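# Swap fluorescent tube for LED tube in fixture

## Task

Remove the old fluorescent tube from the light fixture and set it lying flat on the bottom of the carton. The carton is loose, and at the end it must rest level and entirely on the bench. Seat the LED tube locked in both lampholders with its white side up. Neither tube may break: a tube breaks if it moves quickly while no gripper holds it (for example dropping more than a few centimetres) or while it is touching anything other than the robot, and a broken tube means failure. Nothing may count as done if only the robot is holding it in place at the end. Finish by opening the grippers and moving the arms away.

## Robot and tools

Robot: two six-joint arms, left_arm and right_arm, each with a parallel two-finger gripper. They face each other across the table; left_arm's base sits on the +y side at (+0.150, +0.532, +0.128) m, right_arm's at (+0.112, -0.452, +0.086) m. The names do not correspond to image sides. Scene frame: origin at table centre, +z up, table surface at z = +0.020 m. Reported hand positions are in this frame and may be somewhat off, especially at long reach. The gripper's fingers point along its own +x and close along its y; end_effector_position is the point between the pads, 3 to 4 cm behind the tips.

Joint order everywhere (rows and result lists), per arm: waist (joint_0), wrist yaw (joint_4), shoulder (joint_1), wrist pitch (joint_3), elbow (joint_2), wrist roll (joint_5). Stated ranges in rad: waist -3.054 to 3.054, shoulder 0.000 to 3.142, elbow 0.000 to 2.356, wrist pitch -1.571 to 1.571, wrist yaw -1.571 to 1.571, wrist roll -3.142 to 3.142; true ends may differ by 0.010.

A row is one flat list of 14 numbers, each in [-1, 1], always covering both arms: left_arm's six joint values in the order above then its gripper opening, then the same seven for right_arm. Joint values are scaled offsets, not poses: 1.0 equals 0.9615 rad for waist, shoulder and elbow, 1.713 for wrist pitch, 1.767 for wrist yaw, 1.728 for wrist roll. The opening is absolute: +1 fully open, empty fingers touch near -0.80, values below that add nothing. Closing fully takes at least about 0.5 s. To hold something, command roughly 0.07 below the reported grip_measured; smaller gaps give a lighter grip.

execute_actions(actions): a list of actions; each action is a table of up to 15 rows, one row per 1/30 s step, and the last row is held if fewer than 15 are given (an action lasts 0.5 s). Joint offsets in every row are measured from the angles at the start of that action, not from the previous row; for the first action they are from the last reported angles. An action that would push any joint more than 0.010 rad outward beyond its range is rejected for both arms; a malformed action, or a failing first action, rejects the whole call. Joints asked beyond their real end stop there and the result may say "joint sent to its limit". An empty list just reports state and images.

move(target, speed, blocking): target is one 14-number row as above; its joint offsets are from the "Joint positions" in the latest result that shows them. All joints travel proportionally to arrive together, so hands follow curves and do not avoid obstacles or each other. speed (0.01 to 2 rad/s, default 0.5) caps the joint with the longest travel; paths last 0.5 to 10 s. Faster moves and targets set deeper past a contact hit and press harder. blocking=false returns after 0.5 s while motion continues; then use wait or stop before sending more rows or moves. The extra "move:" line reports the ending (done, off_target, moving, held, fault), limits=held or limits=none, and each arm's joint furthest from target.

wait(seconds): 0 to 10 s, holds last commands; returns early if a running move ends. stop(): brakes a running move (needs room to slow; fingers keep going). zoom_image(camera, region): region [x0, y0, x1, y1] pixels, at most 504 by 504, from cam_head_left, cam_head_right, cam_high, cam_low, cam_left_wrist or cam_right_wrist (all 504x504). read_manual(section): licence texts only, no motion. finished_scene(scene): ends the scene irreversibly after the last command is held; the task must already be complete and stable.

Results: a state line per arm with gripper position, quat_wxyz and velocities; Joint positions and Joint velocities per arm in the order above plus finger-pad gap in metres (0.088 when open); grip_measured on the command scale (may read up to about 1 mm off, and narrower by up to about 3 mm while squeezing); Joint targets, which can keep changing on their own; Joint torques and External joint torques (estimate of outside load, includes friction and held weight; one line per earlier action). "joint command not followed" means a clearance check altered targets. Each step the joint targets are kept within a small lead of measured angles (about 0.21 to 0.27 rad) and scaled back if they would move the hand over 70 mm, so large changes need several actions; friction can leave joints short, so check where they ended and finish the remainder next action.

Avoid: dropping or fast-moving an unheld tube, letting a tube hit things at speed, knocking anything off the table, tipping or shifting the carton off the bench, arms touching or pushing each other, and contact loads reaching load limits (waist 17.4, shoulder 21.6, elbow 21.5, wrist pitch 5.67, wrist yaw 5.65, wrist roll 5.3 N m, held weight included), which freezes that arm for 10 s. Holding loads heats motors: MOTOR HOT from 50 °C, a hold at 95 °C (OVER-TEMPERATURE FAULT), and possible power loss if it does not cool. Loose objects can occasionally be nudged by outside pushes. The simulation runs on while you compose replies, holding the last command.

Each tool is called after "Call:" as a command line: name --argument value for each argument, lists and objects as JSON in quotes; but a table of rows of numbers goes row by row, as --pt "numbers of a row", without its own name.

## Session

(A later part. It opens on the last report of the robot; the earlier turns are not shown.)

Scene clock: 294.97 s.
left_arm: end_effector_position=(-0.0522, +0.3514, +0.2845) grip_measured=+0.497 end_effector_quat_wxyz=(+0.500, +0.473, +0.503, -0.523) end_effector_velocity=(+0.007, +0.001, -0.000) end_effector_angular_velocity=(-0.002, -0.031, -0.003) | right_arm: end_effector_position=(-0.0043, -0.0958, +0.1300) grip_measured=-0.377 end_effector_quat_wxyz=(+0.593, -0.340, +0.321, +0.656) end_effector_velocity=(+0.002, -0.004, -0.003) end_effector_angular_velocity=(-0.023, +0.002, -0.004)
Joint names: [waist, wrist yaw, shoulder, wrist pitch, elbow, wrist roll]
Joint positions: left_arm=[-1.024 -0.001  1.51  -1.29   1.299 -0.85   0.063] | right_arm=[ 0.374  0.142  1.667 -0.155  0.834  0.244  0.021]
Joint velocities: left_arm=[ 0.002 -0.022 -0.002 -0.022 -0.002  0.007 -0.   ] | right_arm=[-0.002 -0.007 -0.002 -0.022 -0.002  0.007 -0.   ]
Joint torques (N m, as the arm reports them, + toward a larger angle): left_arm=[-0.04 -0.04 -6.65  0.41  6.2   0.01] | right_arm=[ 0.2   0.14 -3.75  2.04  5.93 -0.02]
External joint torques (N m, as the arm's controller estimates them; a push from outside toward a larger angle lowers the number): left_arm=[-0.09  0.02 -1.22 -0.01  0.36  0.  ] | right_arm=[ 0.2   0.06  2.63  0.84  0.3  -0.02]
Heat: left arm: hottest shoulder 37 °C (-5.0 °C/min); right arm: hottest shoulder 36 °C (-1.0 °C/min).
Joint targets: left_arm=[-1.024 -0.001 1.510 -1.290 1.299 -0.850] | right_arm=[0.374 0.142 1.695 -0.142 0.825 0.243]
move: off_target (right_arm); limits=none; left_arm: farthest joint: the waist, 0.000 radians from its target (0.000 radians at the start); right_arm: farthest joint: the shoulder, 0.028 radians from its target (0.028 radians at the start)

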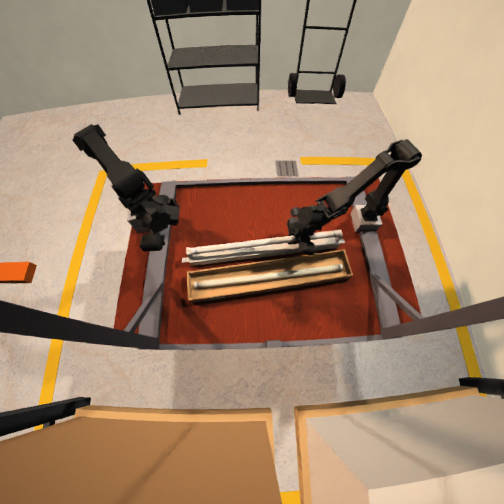

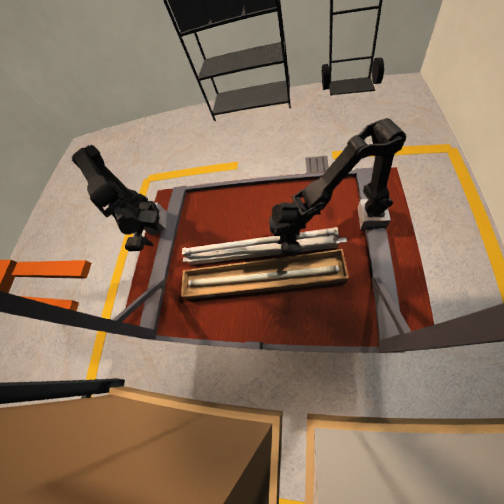

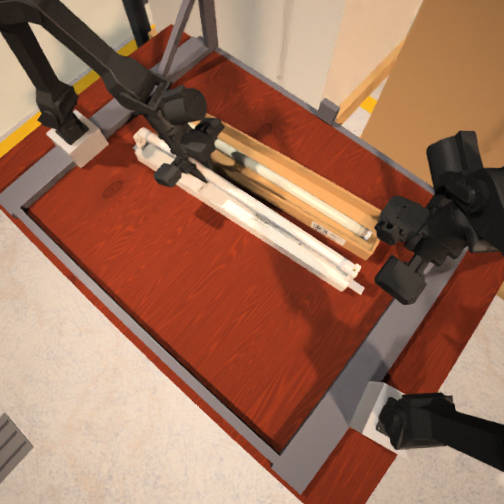

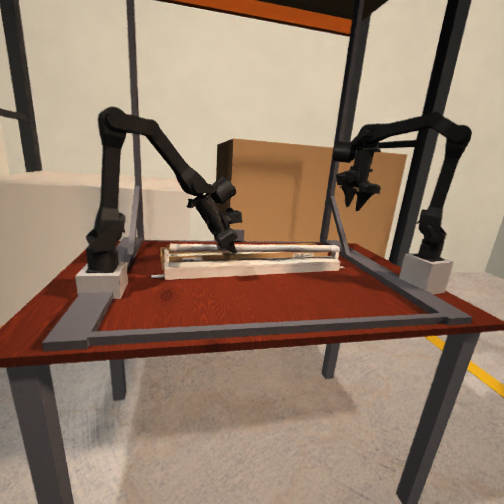

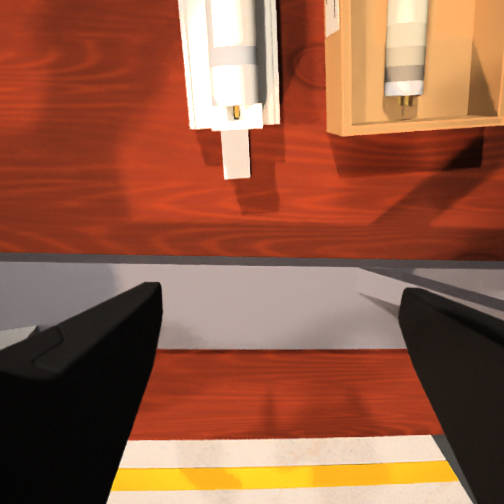

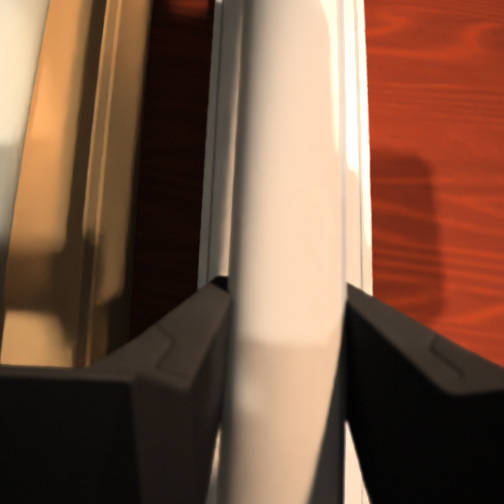

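Call:
move --target '[0,0,0,0,0,0,0.5,-0.012,0,0.035,0.025,-0.03,-0.014,-0.5]' --speed 0.02

Call:
zoom_image --camera "cam_high" --region '[125,115,165,155]'

Scene clock: 309.20 s.
left_arm: end_effector_position=(-0.0522, +0.3514, +0.2845) grip_measured=+0.497 end_effector_quat_wxyz=(+0.500, +0.473, +0.503, -0.523) end_effector_velocity=(+0.002, +0.001, -0.000) end_effector_angular_velocity=(-0.000, -0.010, +0.005) | right_arm: end_effector_position=(-0.0041, -0.0963, +0.1278) grip_measured=-0.377 end_effector_quat_wxyz=(+0.592, -0.339, +0.315, +0.660) end_effector_velocity=(+0.003, -0.001, -0.001) end_effector_angular_velocity=(-0.005, -0.004, -0.013)
Joint names: [waist, wrist yaw, shoulder, wrist pitch, elbow, wrist roll]
Joint positions: left_arm=[-1.024 -0.001  1.51  -1.29   1.299 -0.85   0.063] | right_arm=[ 0.374  0.142  1.666 -0.127  0.816  0.232  0.021]
Joint velocities: left_arm=[-0.002 -0.007 -0.002 -0.007 -0.002 -0.007 -0.   ] | right_arm=[-0.002  0.007 -0.002 -0.007 -0.002  0.007 -0.   ]
Joint torques (N m, as the arm reports them, + toward a larger angle): left_arm=[-0.04 -0.05 -6.65  0.41  6.21  0.  ] | right_arm=[-0.82  0.09 -3.16  2.25  5.41 -0.4 ]
External joint torques (N m, as the arm's controller estimates them; a push from outside toward a larger angle lowers the number): left_arm=[ 0.    0.   -1.29 -0.03  0.36  0.  ] | right_arm=[-0.81  0.01  3.16  1.03 -0.18 -0.41]
Heat: left arm: hottest shoulder 36 °C (-8.0 °C/min); right arm: hottest shoulder 34 °C (-3.0 °C/min).
Joint targets: left_arm=[-1.024 -0.001 1.510 -1.290 1.299 -0.850] | right_arm=[0.363 0.142 1.701 -0.112 0.805 0.220]
move: off_target (right_arm); limits=none; left_arm: farthest joint: the waist, 0.000 radians from its target (0.000 radians at the start); right_arm: farthest joint: the shoulder, 0.034 radians from its target (0.034 radians at the start)

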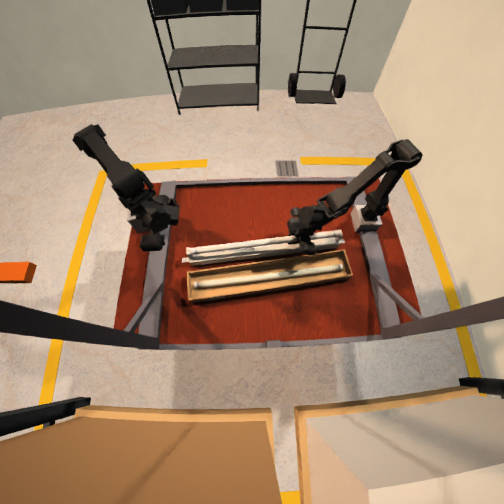

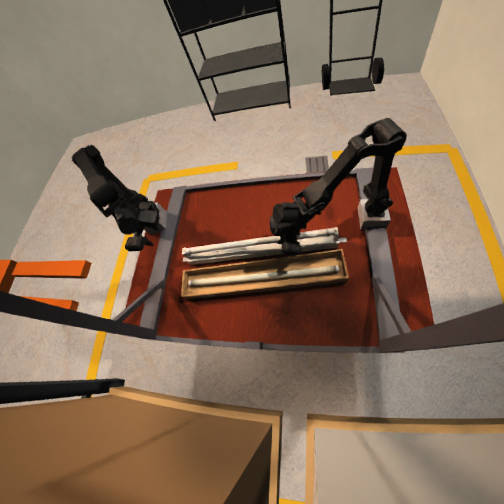

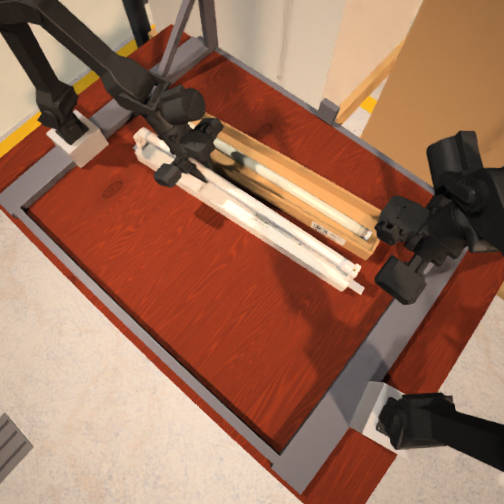

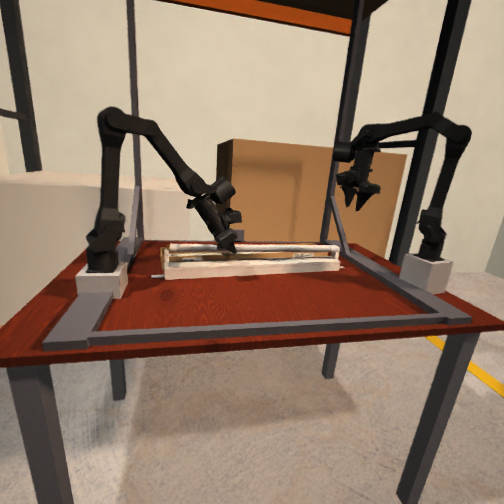

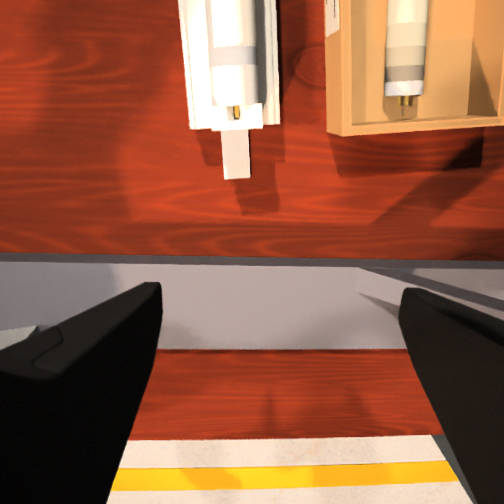

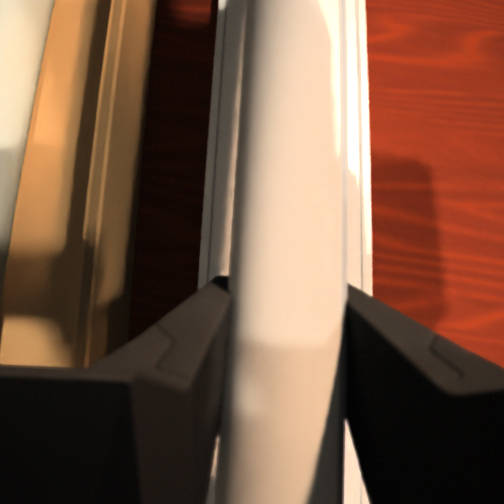

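Region (125, 115, 165, 155) of cam_high's 504x504 image, scaled by 12.600, with more detail than that image has.

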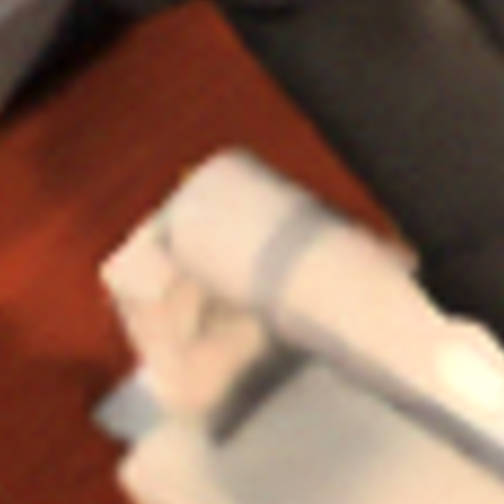

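Call:
move --target '[0,0,0,0,0,0,0.5,0,0,-0.022,0.024,-0.018,0.006,-0.5]' --speed 0.03

Call:
zoom_image --camera "cam_low" --region '[140,200,360,300]'

Call:
zoom_image --camera "cam_left_wrist" --region '[190,70,270,150]'

Scene clock: 320.10 s.
left_arm: end_effector_position=(-0.0522, +0.3514, +0.2845) grip_measured=+0.497 end_effector_quat_wxyz=(+0.500, +0.473, +0.503, -0.523) end_effector_velocity=(-0.004, +0.001, +0.001) end_effector_angular_velocity=(-0.002, +0.014, -0.001) | right_arm: end_effector_position=(-0.0044, -0.0958, +0.1310) grip_measured=-0.377 end_effector_quat_wxyz=(+0.596, -0.326, +0.314, +0.664) end_effector_velocity=(+0.001, -0.002, -0.001) end_effector_angular_velocity=(-0.008, -0.001, +0.008)
Joint names: [waist, wrist yaw, shoulder, wrist pitch, elbow, wrist roll]
Joint positions: left_arm=[-1.024 -0.001  1.51  -1.29   1.299 -0.85   0.063] | right_arm=[ 0.374  0.142  1.652 -0.101  0.801  0.243  0.021]
Joint velocities: left_arm=[-0.007  0.007 -0.002  0.007  0.002 -0.007 -0.   ] | right_arm=[-0.002 -0.007 -0.002 -0.007 -0.002 -0.007 -0.   ]
Joint torques (N m, as the arm reports them, + toward a larger angle): left_arm=[-0.04 -0.04 -6.65  0.41  6.2   0.  ] | right_arm=[ 0.01  0.15 -7.64  2.25  6.73 -0.02]
External joint torques (N m, as the arm's controller estimates them; a push from outside toward a larger angle lowers the number): left_arm=[-0.03  0.   -1.17 -0.06  0.23  0.  ] | right_arm=[ 0.01  0.06 -1.34  0.98  1.05 -0.02]
Heat: left arm: hottest shoulder 36 °C (-6.1 °C/min); right arm: hottest wrist pitch 35 °C (-3.0 °C/min).
Joint targets: left_arm=[-1.024 -0.001 1.510 -1.290 1.299 -0.850] | right_arm=[0.374 0.142 1.645 -0.086 0.799 0.242]
move: off_target (right_arm); limits=none; left_arm: farthest joint: the waist, 0.000 radians from its target (0.000 radians at the start); right_arm: farthest joint: the wrist pitch, 0.015 radians from its target (0.041 radians at the start)

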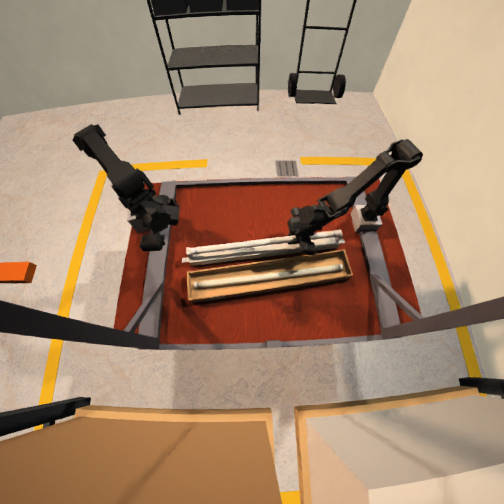

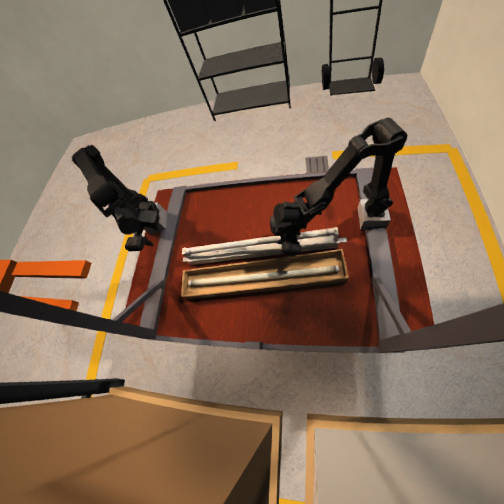

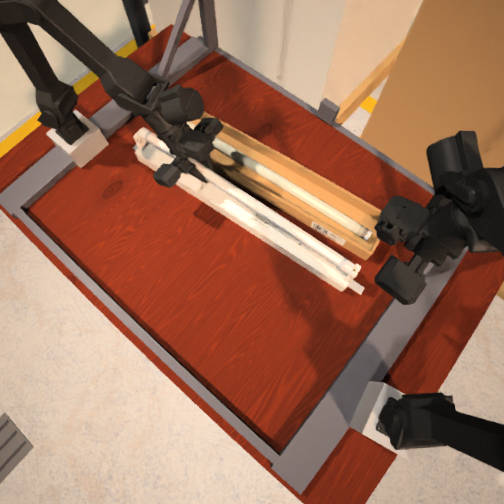

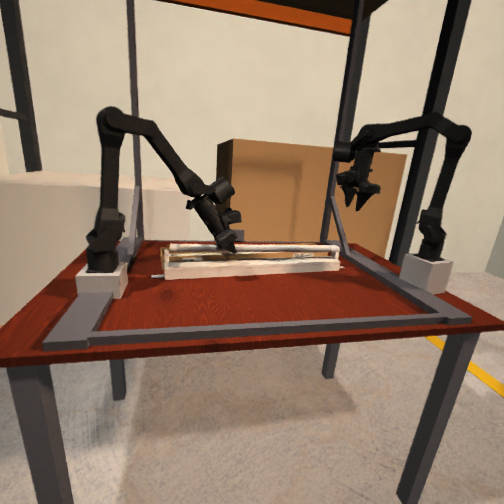

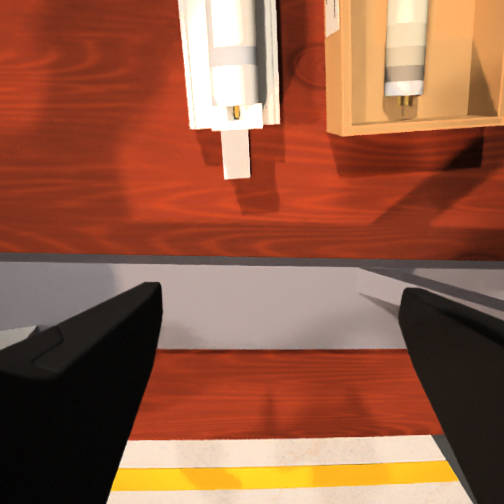

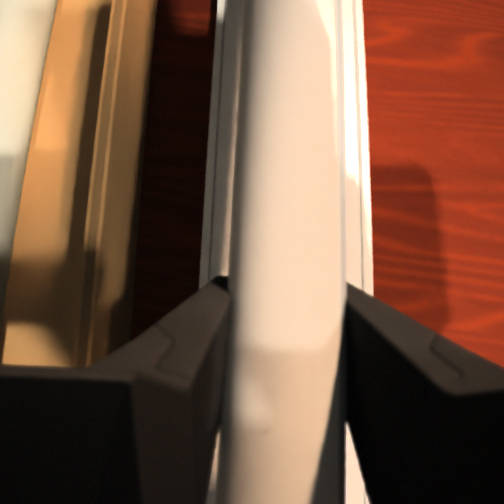

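Region (140, 200, 360, 300) of cam_low's 504x504 image, scaled by 2.291, with more detail than that image has; it fills the top 229 rows of this view, and the rest is white.

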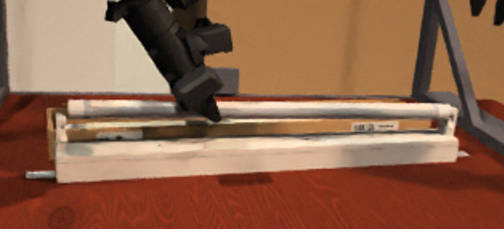

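Region (190, 70, 270, 150) of cam_left_wrist's 504x504 image, scaled by 6.300, with more detail than that image has.

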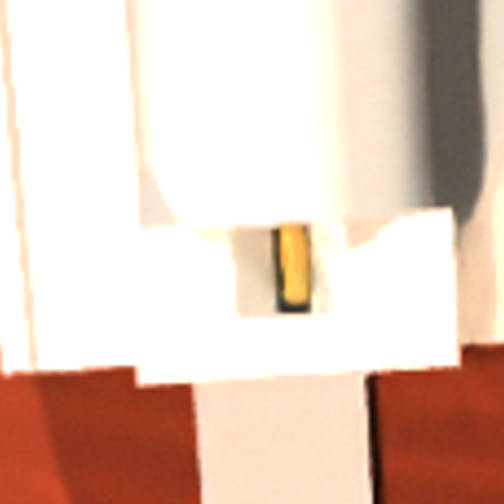

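Call:
move --target '[0,0,0,0,0,0,0.5,0,0,-0.012,-0.004,-0.02,0,-0.5]' --speed 0.02

Call:
zoom_image --camera "cam_left_wrist" --region '[190,70,270,150]'

Call:
zoom_image --camera "cam_low" --region '[155,230,195,270]'

Scene clock: 325.50 s.
left_arm: end_effector_position=(-0.0522, +0.3514, +0.2845) grip_measured=+0.497 end_effector_quat_wxyz=(+0.500, +0.473, +0.503, -0.523) end_effector_velocity=(+0.003, +0.005, -0.000) end_effector_angular_velocity=(+0.022, -0.010, +0.034) | right_arm: end_effector_position=(-0.0038, -0.0973, +0.1302) grip_measured=-0.377 end_effector_quat_wxyz=(+0.595, -0.328, +0.315, +0.663) end_effector_velocity=(+0.002, -0.005, -0.003) end_effector_angular_velocity=(-0.022, -0.007, +0.008)
Joint names: [waist, wrist yaw, shoulder, wrist pitch, elbow, wrist roll]
Joint positions: left_arm=[-1.024 -0.001  1.51  -1.29   1.299 -0.85   0.063] | right_arm=[ 0.374  0.142  1.65  -0.105  0.798  0.244  0.021]
Joint velocities: left_arm=[-0.002  0.007 -0.002 -0.022 -0.002 -0.037 -0.   ] | right_arm=[-0.002 -0.007 -0.007 -0.022 -0.007 -0.007  0.   ]
Joint torques (N m, as the arm reports them, + toward a larger angle): left_arm=[-0.04 -0.04 -6.65  0.41  6.21  0.01] | right_arm=[-0.06  0.09 -8.    1.01  4.93 -0.03]
External joint torques (N m, as the arm's controller estimates them; a push from outside toward a larger angle lowers the number): left_arm=[-0.01  0.   -1.24 -0.01  0.36  0.  ] | right_arm=[-0.06  0.   -1.78 -0.23 -0.68 -0.03]
Heat: left arm: hottest shoulder 35 °C (-6.1 °C/min); right arm: hottest wrist pitch 36 °C (-2.0 °C/min).
Joint targets: left_arm=[-1.024 -0.001 1.510 -1.290 1.299 -0.850] | right_arm=[0.374 0.142 1.641 -0.108 0.782 0.243]
move: off_target (right_arm); limits=none; left_arm: farthest joint: the waist, 0.000 radians from its target (0.000 radians at the start); right_arm: farthest joint: the elbow, 0.016 radians from its target (0.019 radians at the start)

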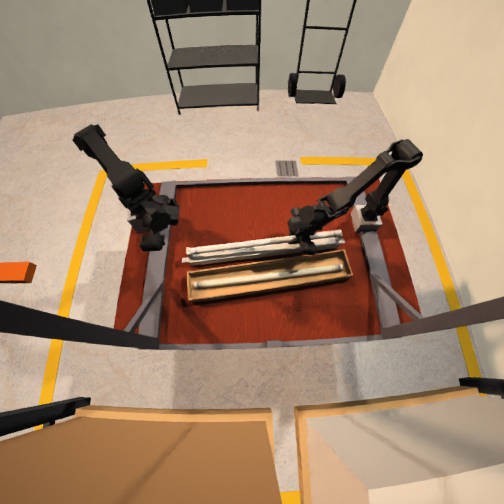

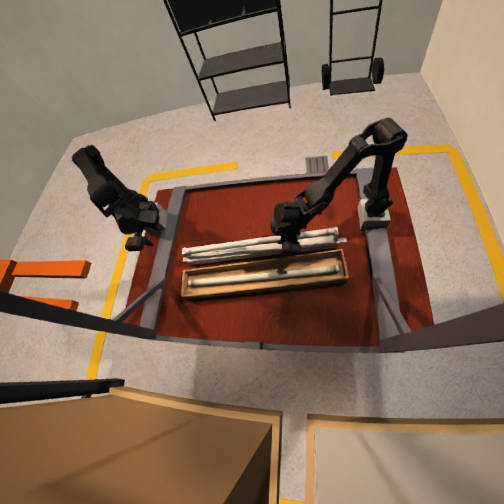

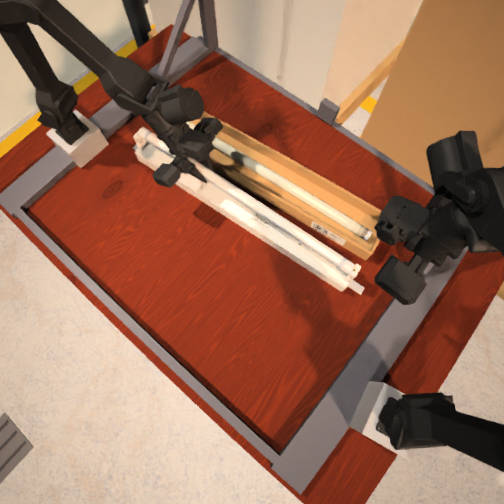

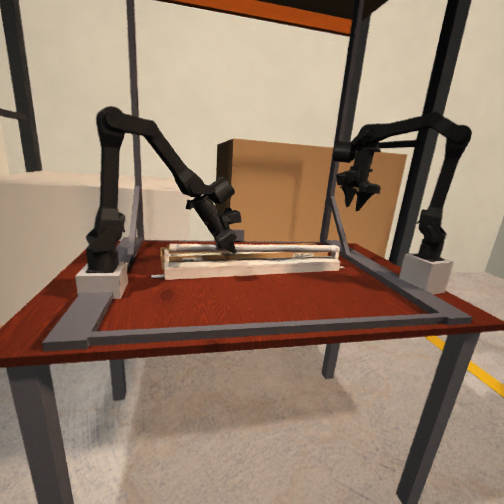

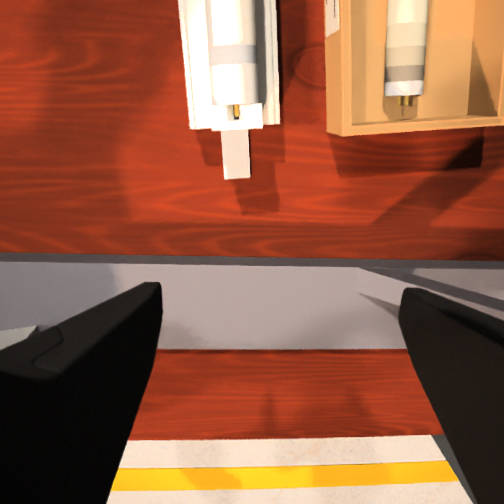

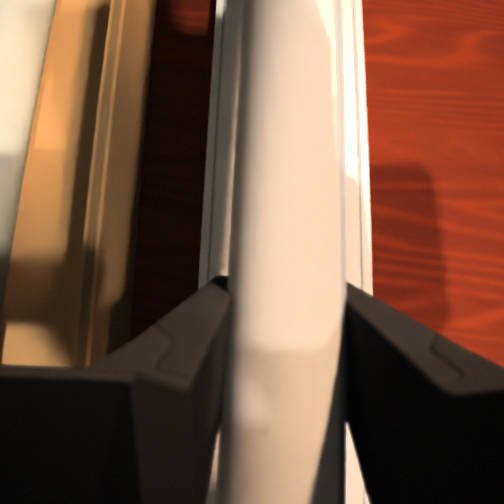

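Region (190, 70, 270, 150) of cam_left_wrist's 504x504 image, scaled by 6.300, with more detail than that image has.

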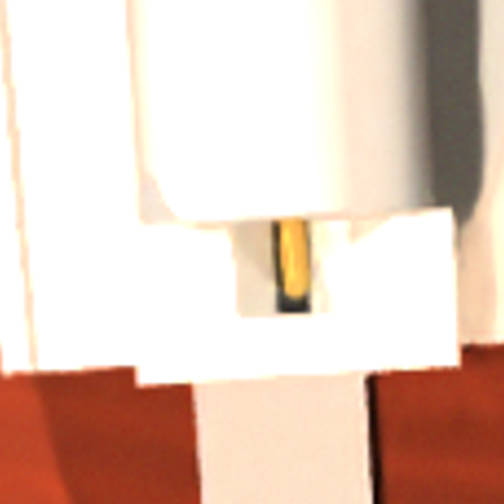

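Region (155, 230, 195, 270) of cam_low's 504x504 image, scaled by 12.600, with more detail than that image has.

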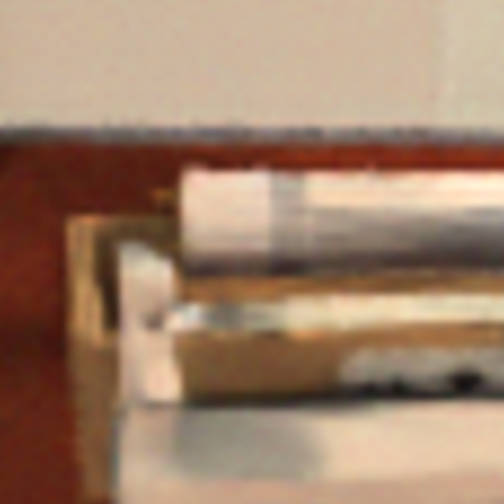

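Call:
move --target '[0,0,0,0,0,0,0.5,-0.015,0,-0.014,0,0,-0.016,-0.5]' --speed 0.03

Call:
move --target '[0,0,0,0,0,0,0.5,0,0,0.026,0.012,-0.02,0,-0.5]' --speed 0.03

Call:
zoom_image --camera "cam_high" --region '[125,115,165,155]'

Scene clock: 333.17 s.
left_arm: end_effector_position=(-0.0522, +0.3514, +0.2845) grip_measured=+0.497 end_effector_quat_wxyz=(+0.500, +0.473, +0.503, -0.523) end_effector_velocity=(+0.002, +0.001, -0.000) end_effector_angular_velocity=(-0.000, -0.010, +0.005) | right_arm: end_effector_position=(-0.0002, -0.0972, +0.1295) grip_measured=-0.377 end_effector_quat_wxyz=(+0.594, -0.334, +0.311, +0.663) end_effector_velocity=(+0.001, -0.002, -0.001) end_effector_angular_velocity=(-0.008, -0.001, +0.008)
Joint names: [waist, wrist yaw, shoulder, wrist pitch, elbow, wrist roll]
Joint positions: left_arm=[-1.024 -0.001  1.51  -1.29   1.299 -0.85   0.063] | right_arm=[ 0.364  0.138  1.65  -0.109  0.797  0.222  0.021]
Joint velocities: left_arm=[-0.002 -0.007 -0.002 -0.007 -0.002 -0.007 -0.   ] | right_arm=[-0.002 -0.007 -0.002 -0.007 -0.002 -0.007 -0.   ]
Joint torques (N m, as the arm reports them, + toward a larger angle): left_arm=[-0.04 -0.04 -6.65  0.41  6.2   0.01] | right_arm=[-0.14  0.24 -8.35  1.47  7.11 -0.16]
External joint torques (N m, as the arm's controller estimates them; a push from outside toward a larger angle lowers the number): left_arm=[-0.01  0.01 -1.28 -0.03  0.35  0.  ] | right_arm=[-0.15  0.17 -2.14  0.24  1.51 -0.17]
Heat: left arm: hottest shoulder 35 °C (-4.0 °C/min); right arm: hottest shoulder 35 °C (-2.0 °C/min).
Joint targets: left_arm=[-1.024 -0.001 1.510 -1.290 1.299 -0.850] | right_arm=[0.360 0.141 1.636 -0.105 0.798 0.216]
move: off_target (right_arm); limits=none; left_arm: farthest joint: the waist, 0.000 radians from its target (0.000 radians at the start); right_arm: farthest joint: the shoulder, 0.013 radians from its target (0.013 radians at the start)

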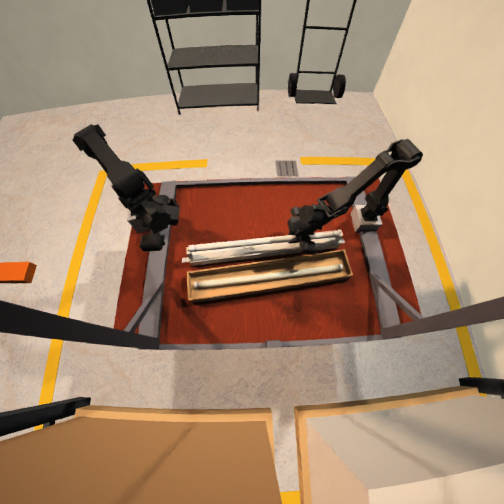

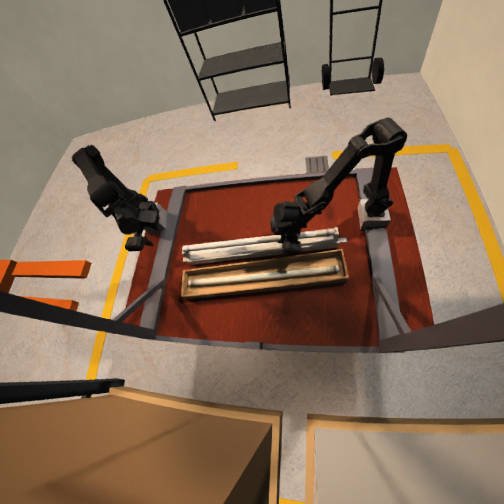

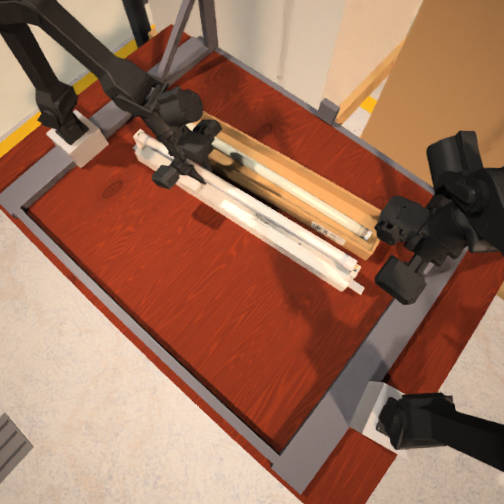

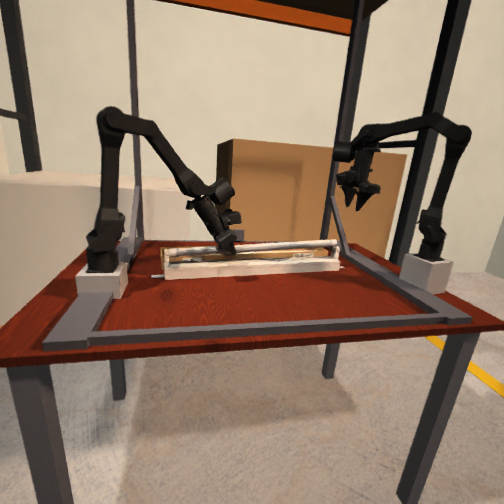

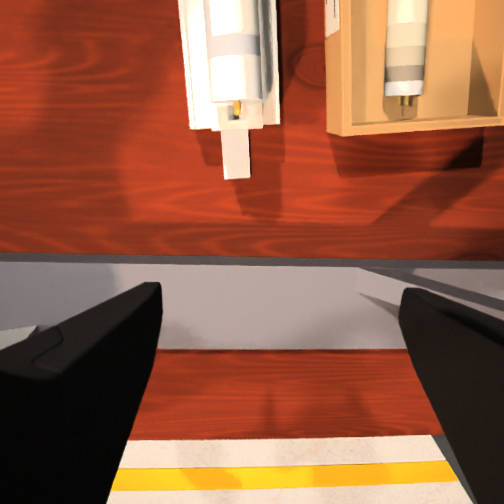

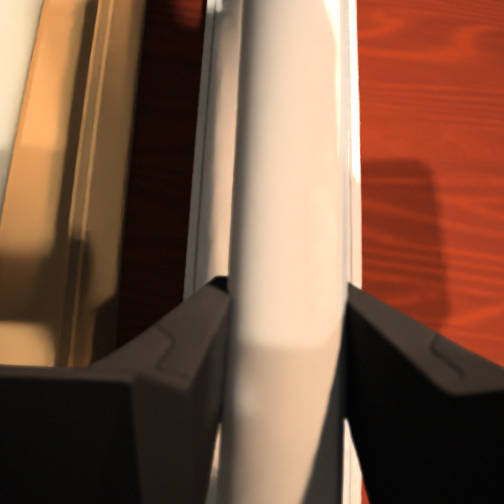

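Scene clock: 334.33 s.
left_arm: end_effector_position=(-0.0522, +0.3514, +0.2845) grip_measured=+0.497 end_effector_quat_wxyz=(+0.500, +0.473, +0.503, -0.523) end_effector_velocity=(+0.006, +0.002, +0.001) end_effector_angular_velocity=(-0.004, -0.026, +0.021) | right_arm: end_effector_position=(-0.0001, -0.0985, +0.1227) grip_measured=-0.377 end_effector_quat_wxyz=(+0.592, -0.337, +0.313, +0.661) end_effector_velocity=(+0.000, -0.001, +0.001) end_effector_angular_velocity=(+0.005, +0.004, +0.008)
Joint names: [waist, wrist yaw, shoulder, wrist pitch, elbow, wrist roll]
Joint positions: left_arm=[-1.024 -0.001  1.51  -1.29   1.299 -0.85   0.063] | right_arm=[ 0.364  0.137  1.665 -0.091  0.786  0.222  0.021]
Joint velocities: left_arm=[-0.002 -0.022 -0.007 -0.022 -0.002 -0.022 -0.   ] | right_arm=[-0.002 -0.007 -0.007  0.007 -0.007 -0.007  0.   ]
Joint torques (N m, as the arm reports them, + toward a larger angle): left_arm=[-0.04 -0.05 -6.66  0.41  6.2   0.01] | right_arm=[ 0.06  0.17 -5.83  1.31  5.8  -0.03]
External joint torques (N m, as the arm's controller estimates them; a push from outside toward a larger angle lowers the number): left_arm=[-0.08  0.01 -1.22 -0.02  0.34  0.  ] | right_arm=[ 0.09  0.09  0.46  0.06  0.24 -0.03]
Heat: left arm: hottest shoulder 35 °C (-4.0 °C/min); right arm: hottest shoulder 35 °C (-2.0 °C/min).
Joint targets: left_arm=[-1.024 -0.001 1.510 -1.290 1.299 -0.850] | right_arm=[0.364 0.139 1.675 -0.089 0.778 0.222]
move: done; limits=none; left_arm: farthest joint: the waist, 0.000 radians from its target (0.000 radians at the start); right_arm: farthest joint: the shoulder, 0.010 radians from its target (0.025 radians at the start)

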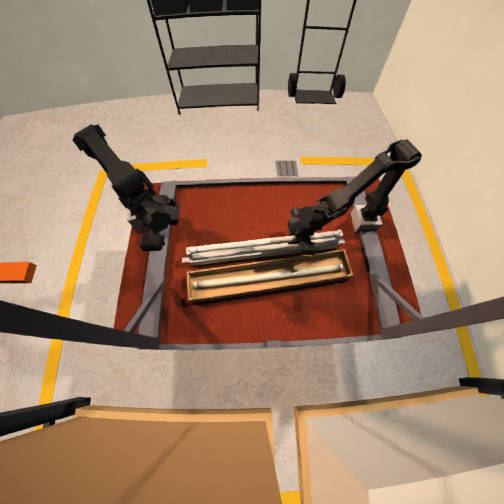

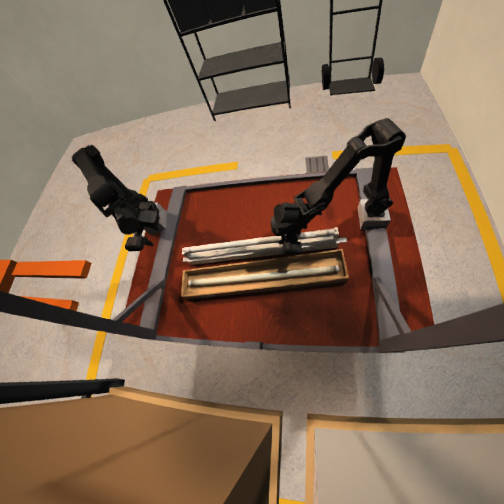

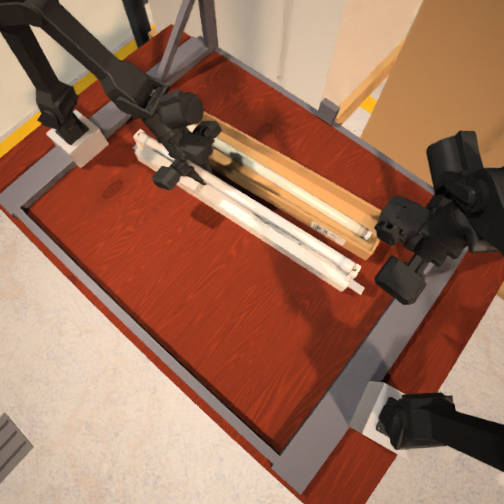

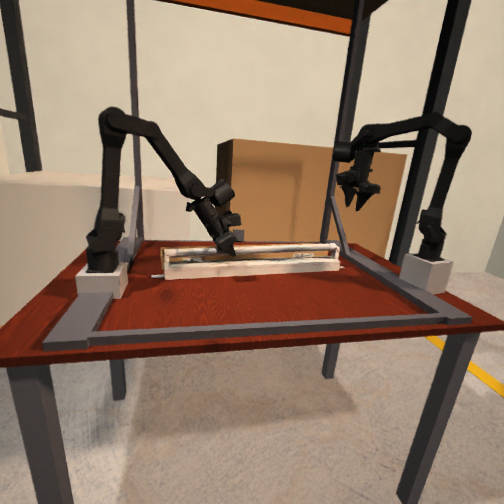

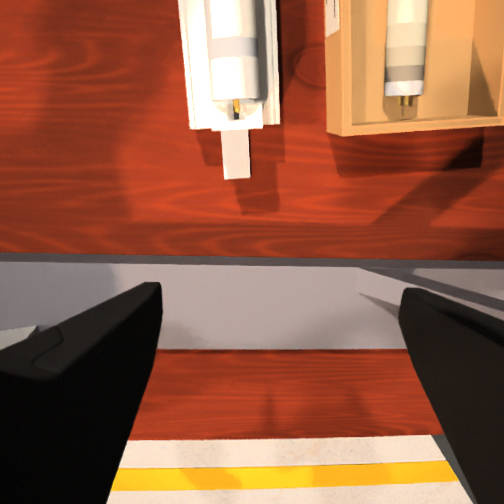

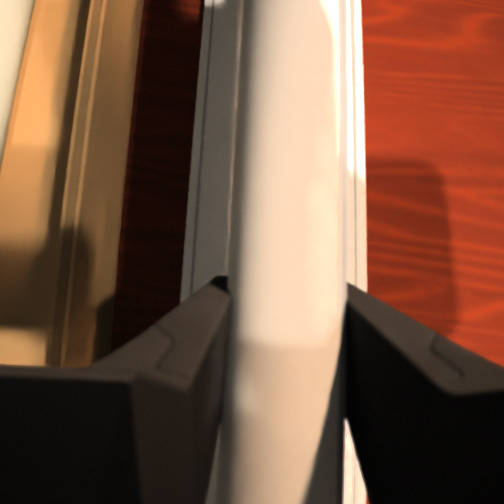

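Region (125, 115, 165, 155) of cam_high's 504x504 image, scaled by 12.600, with more detail than that image has.

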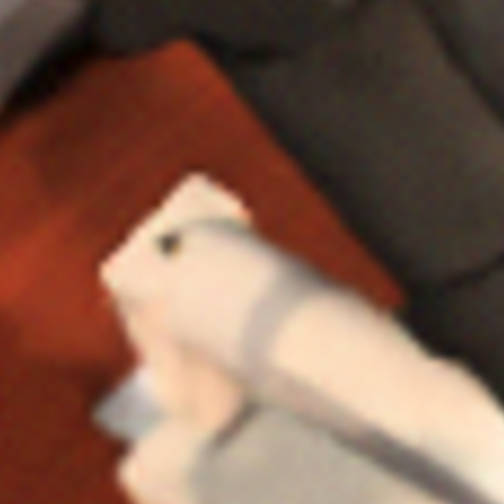

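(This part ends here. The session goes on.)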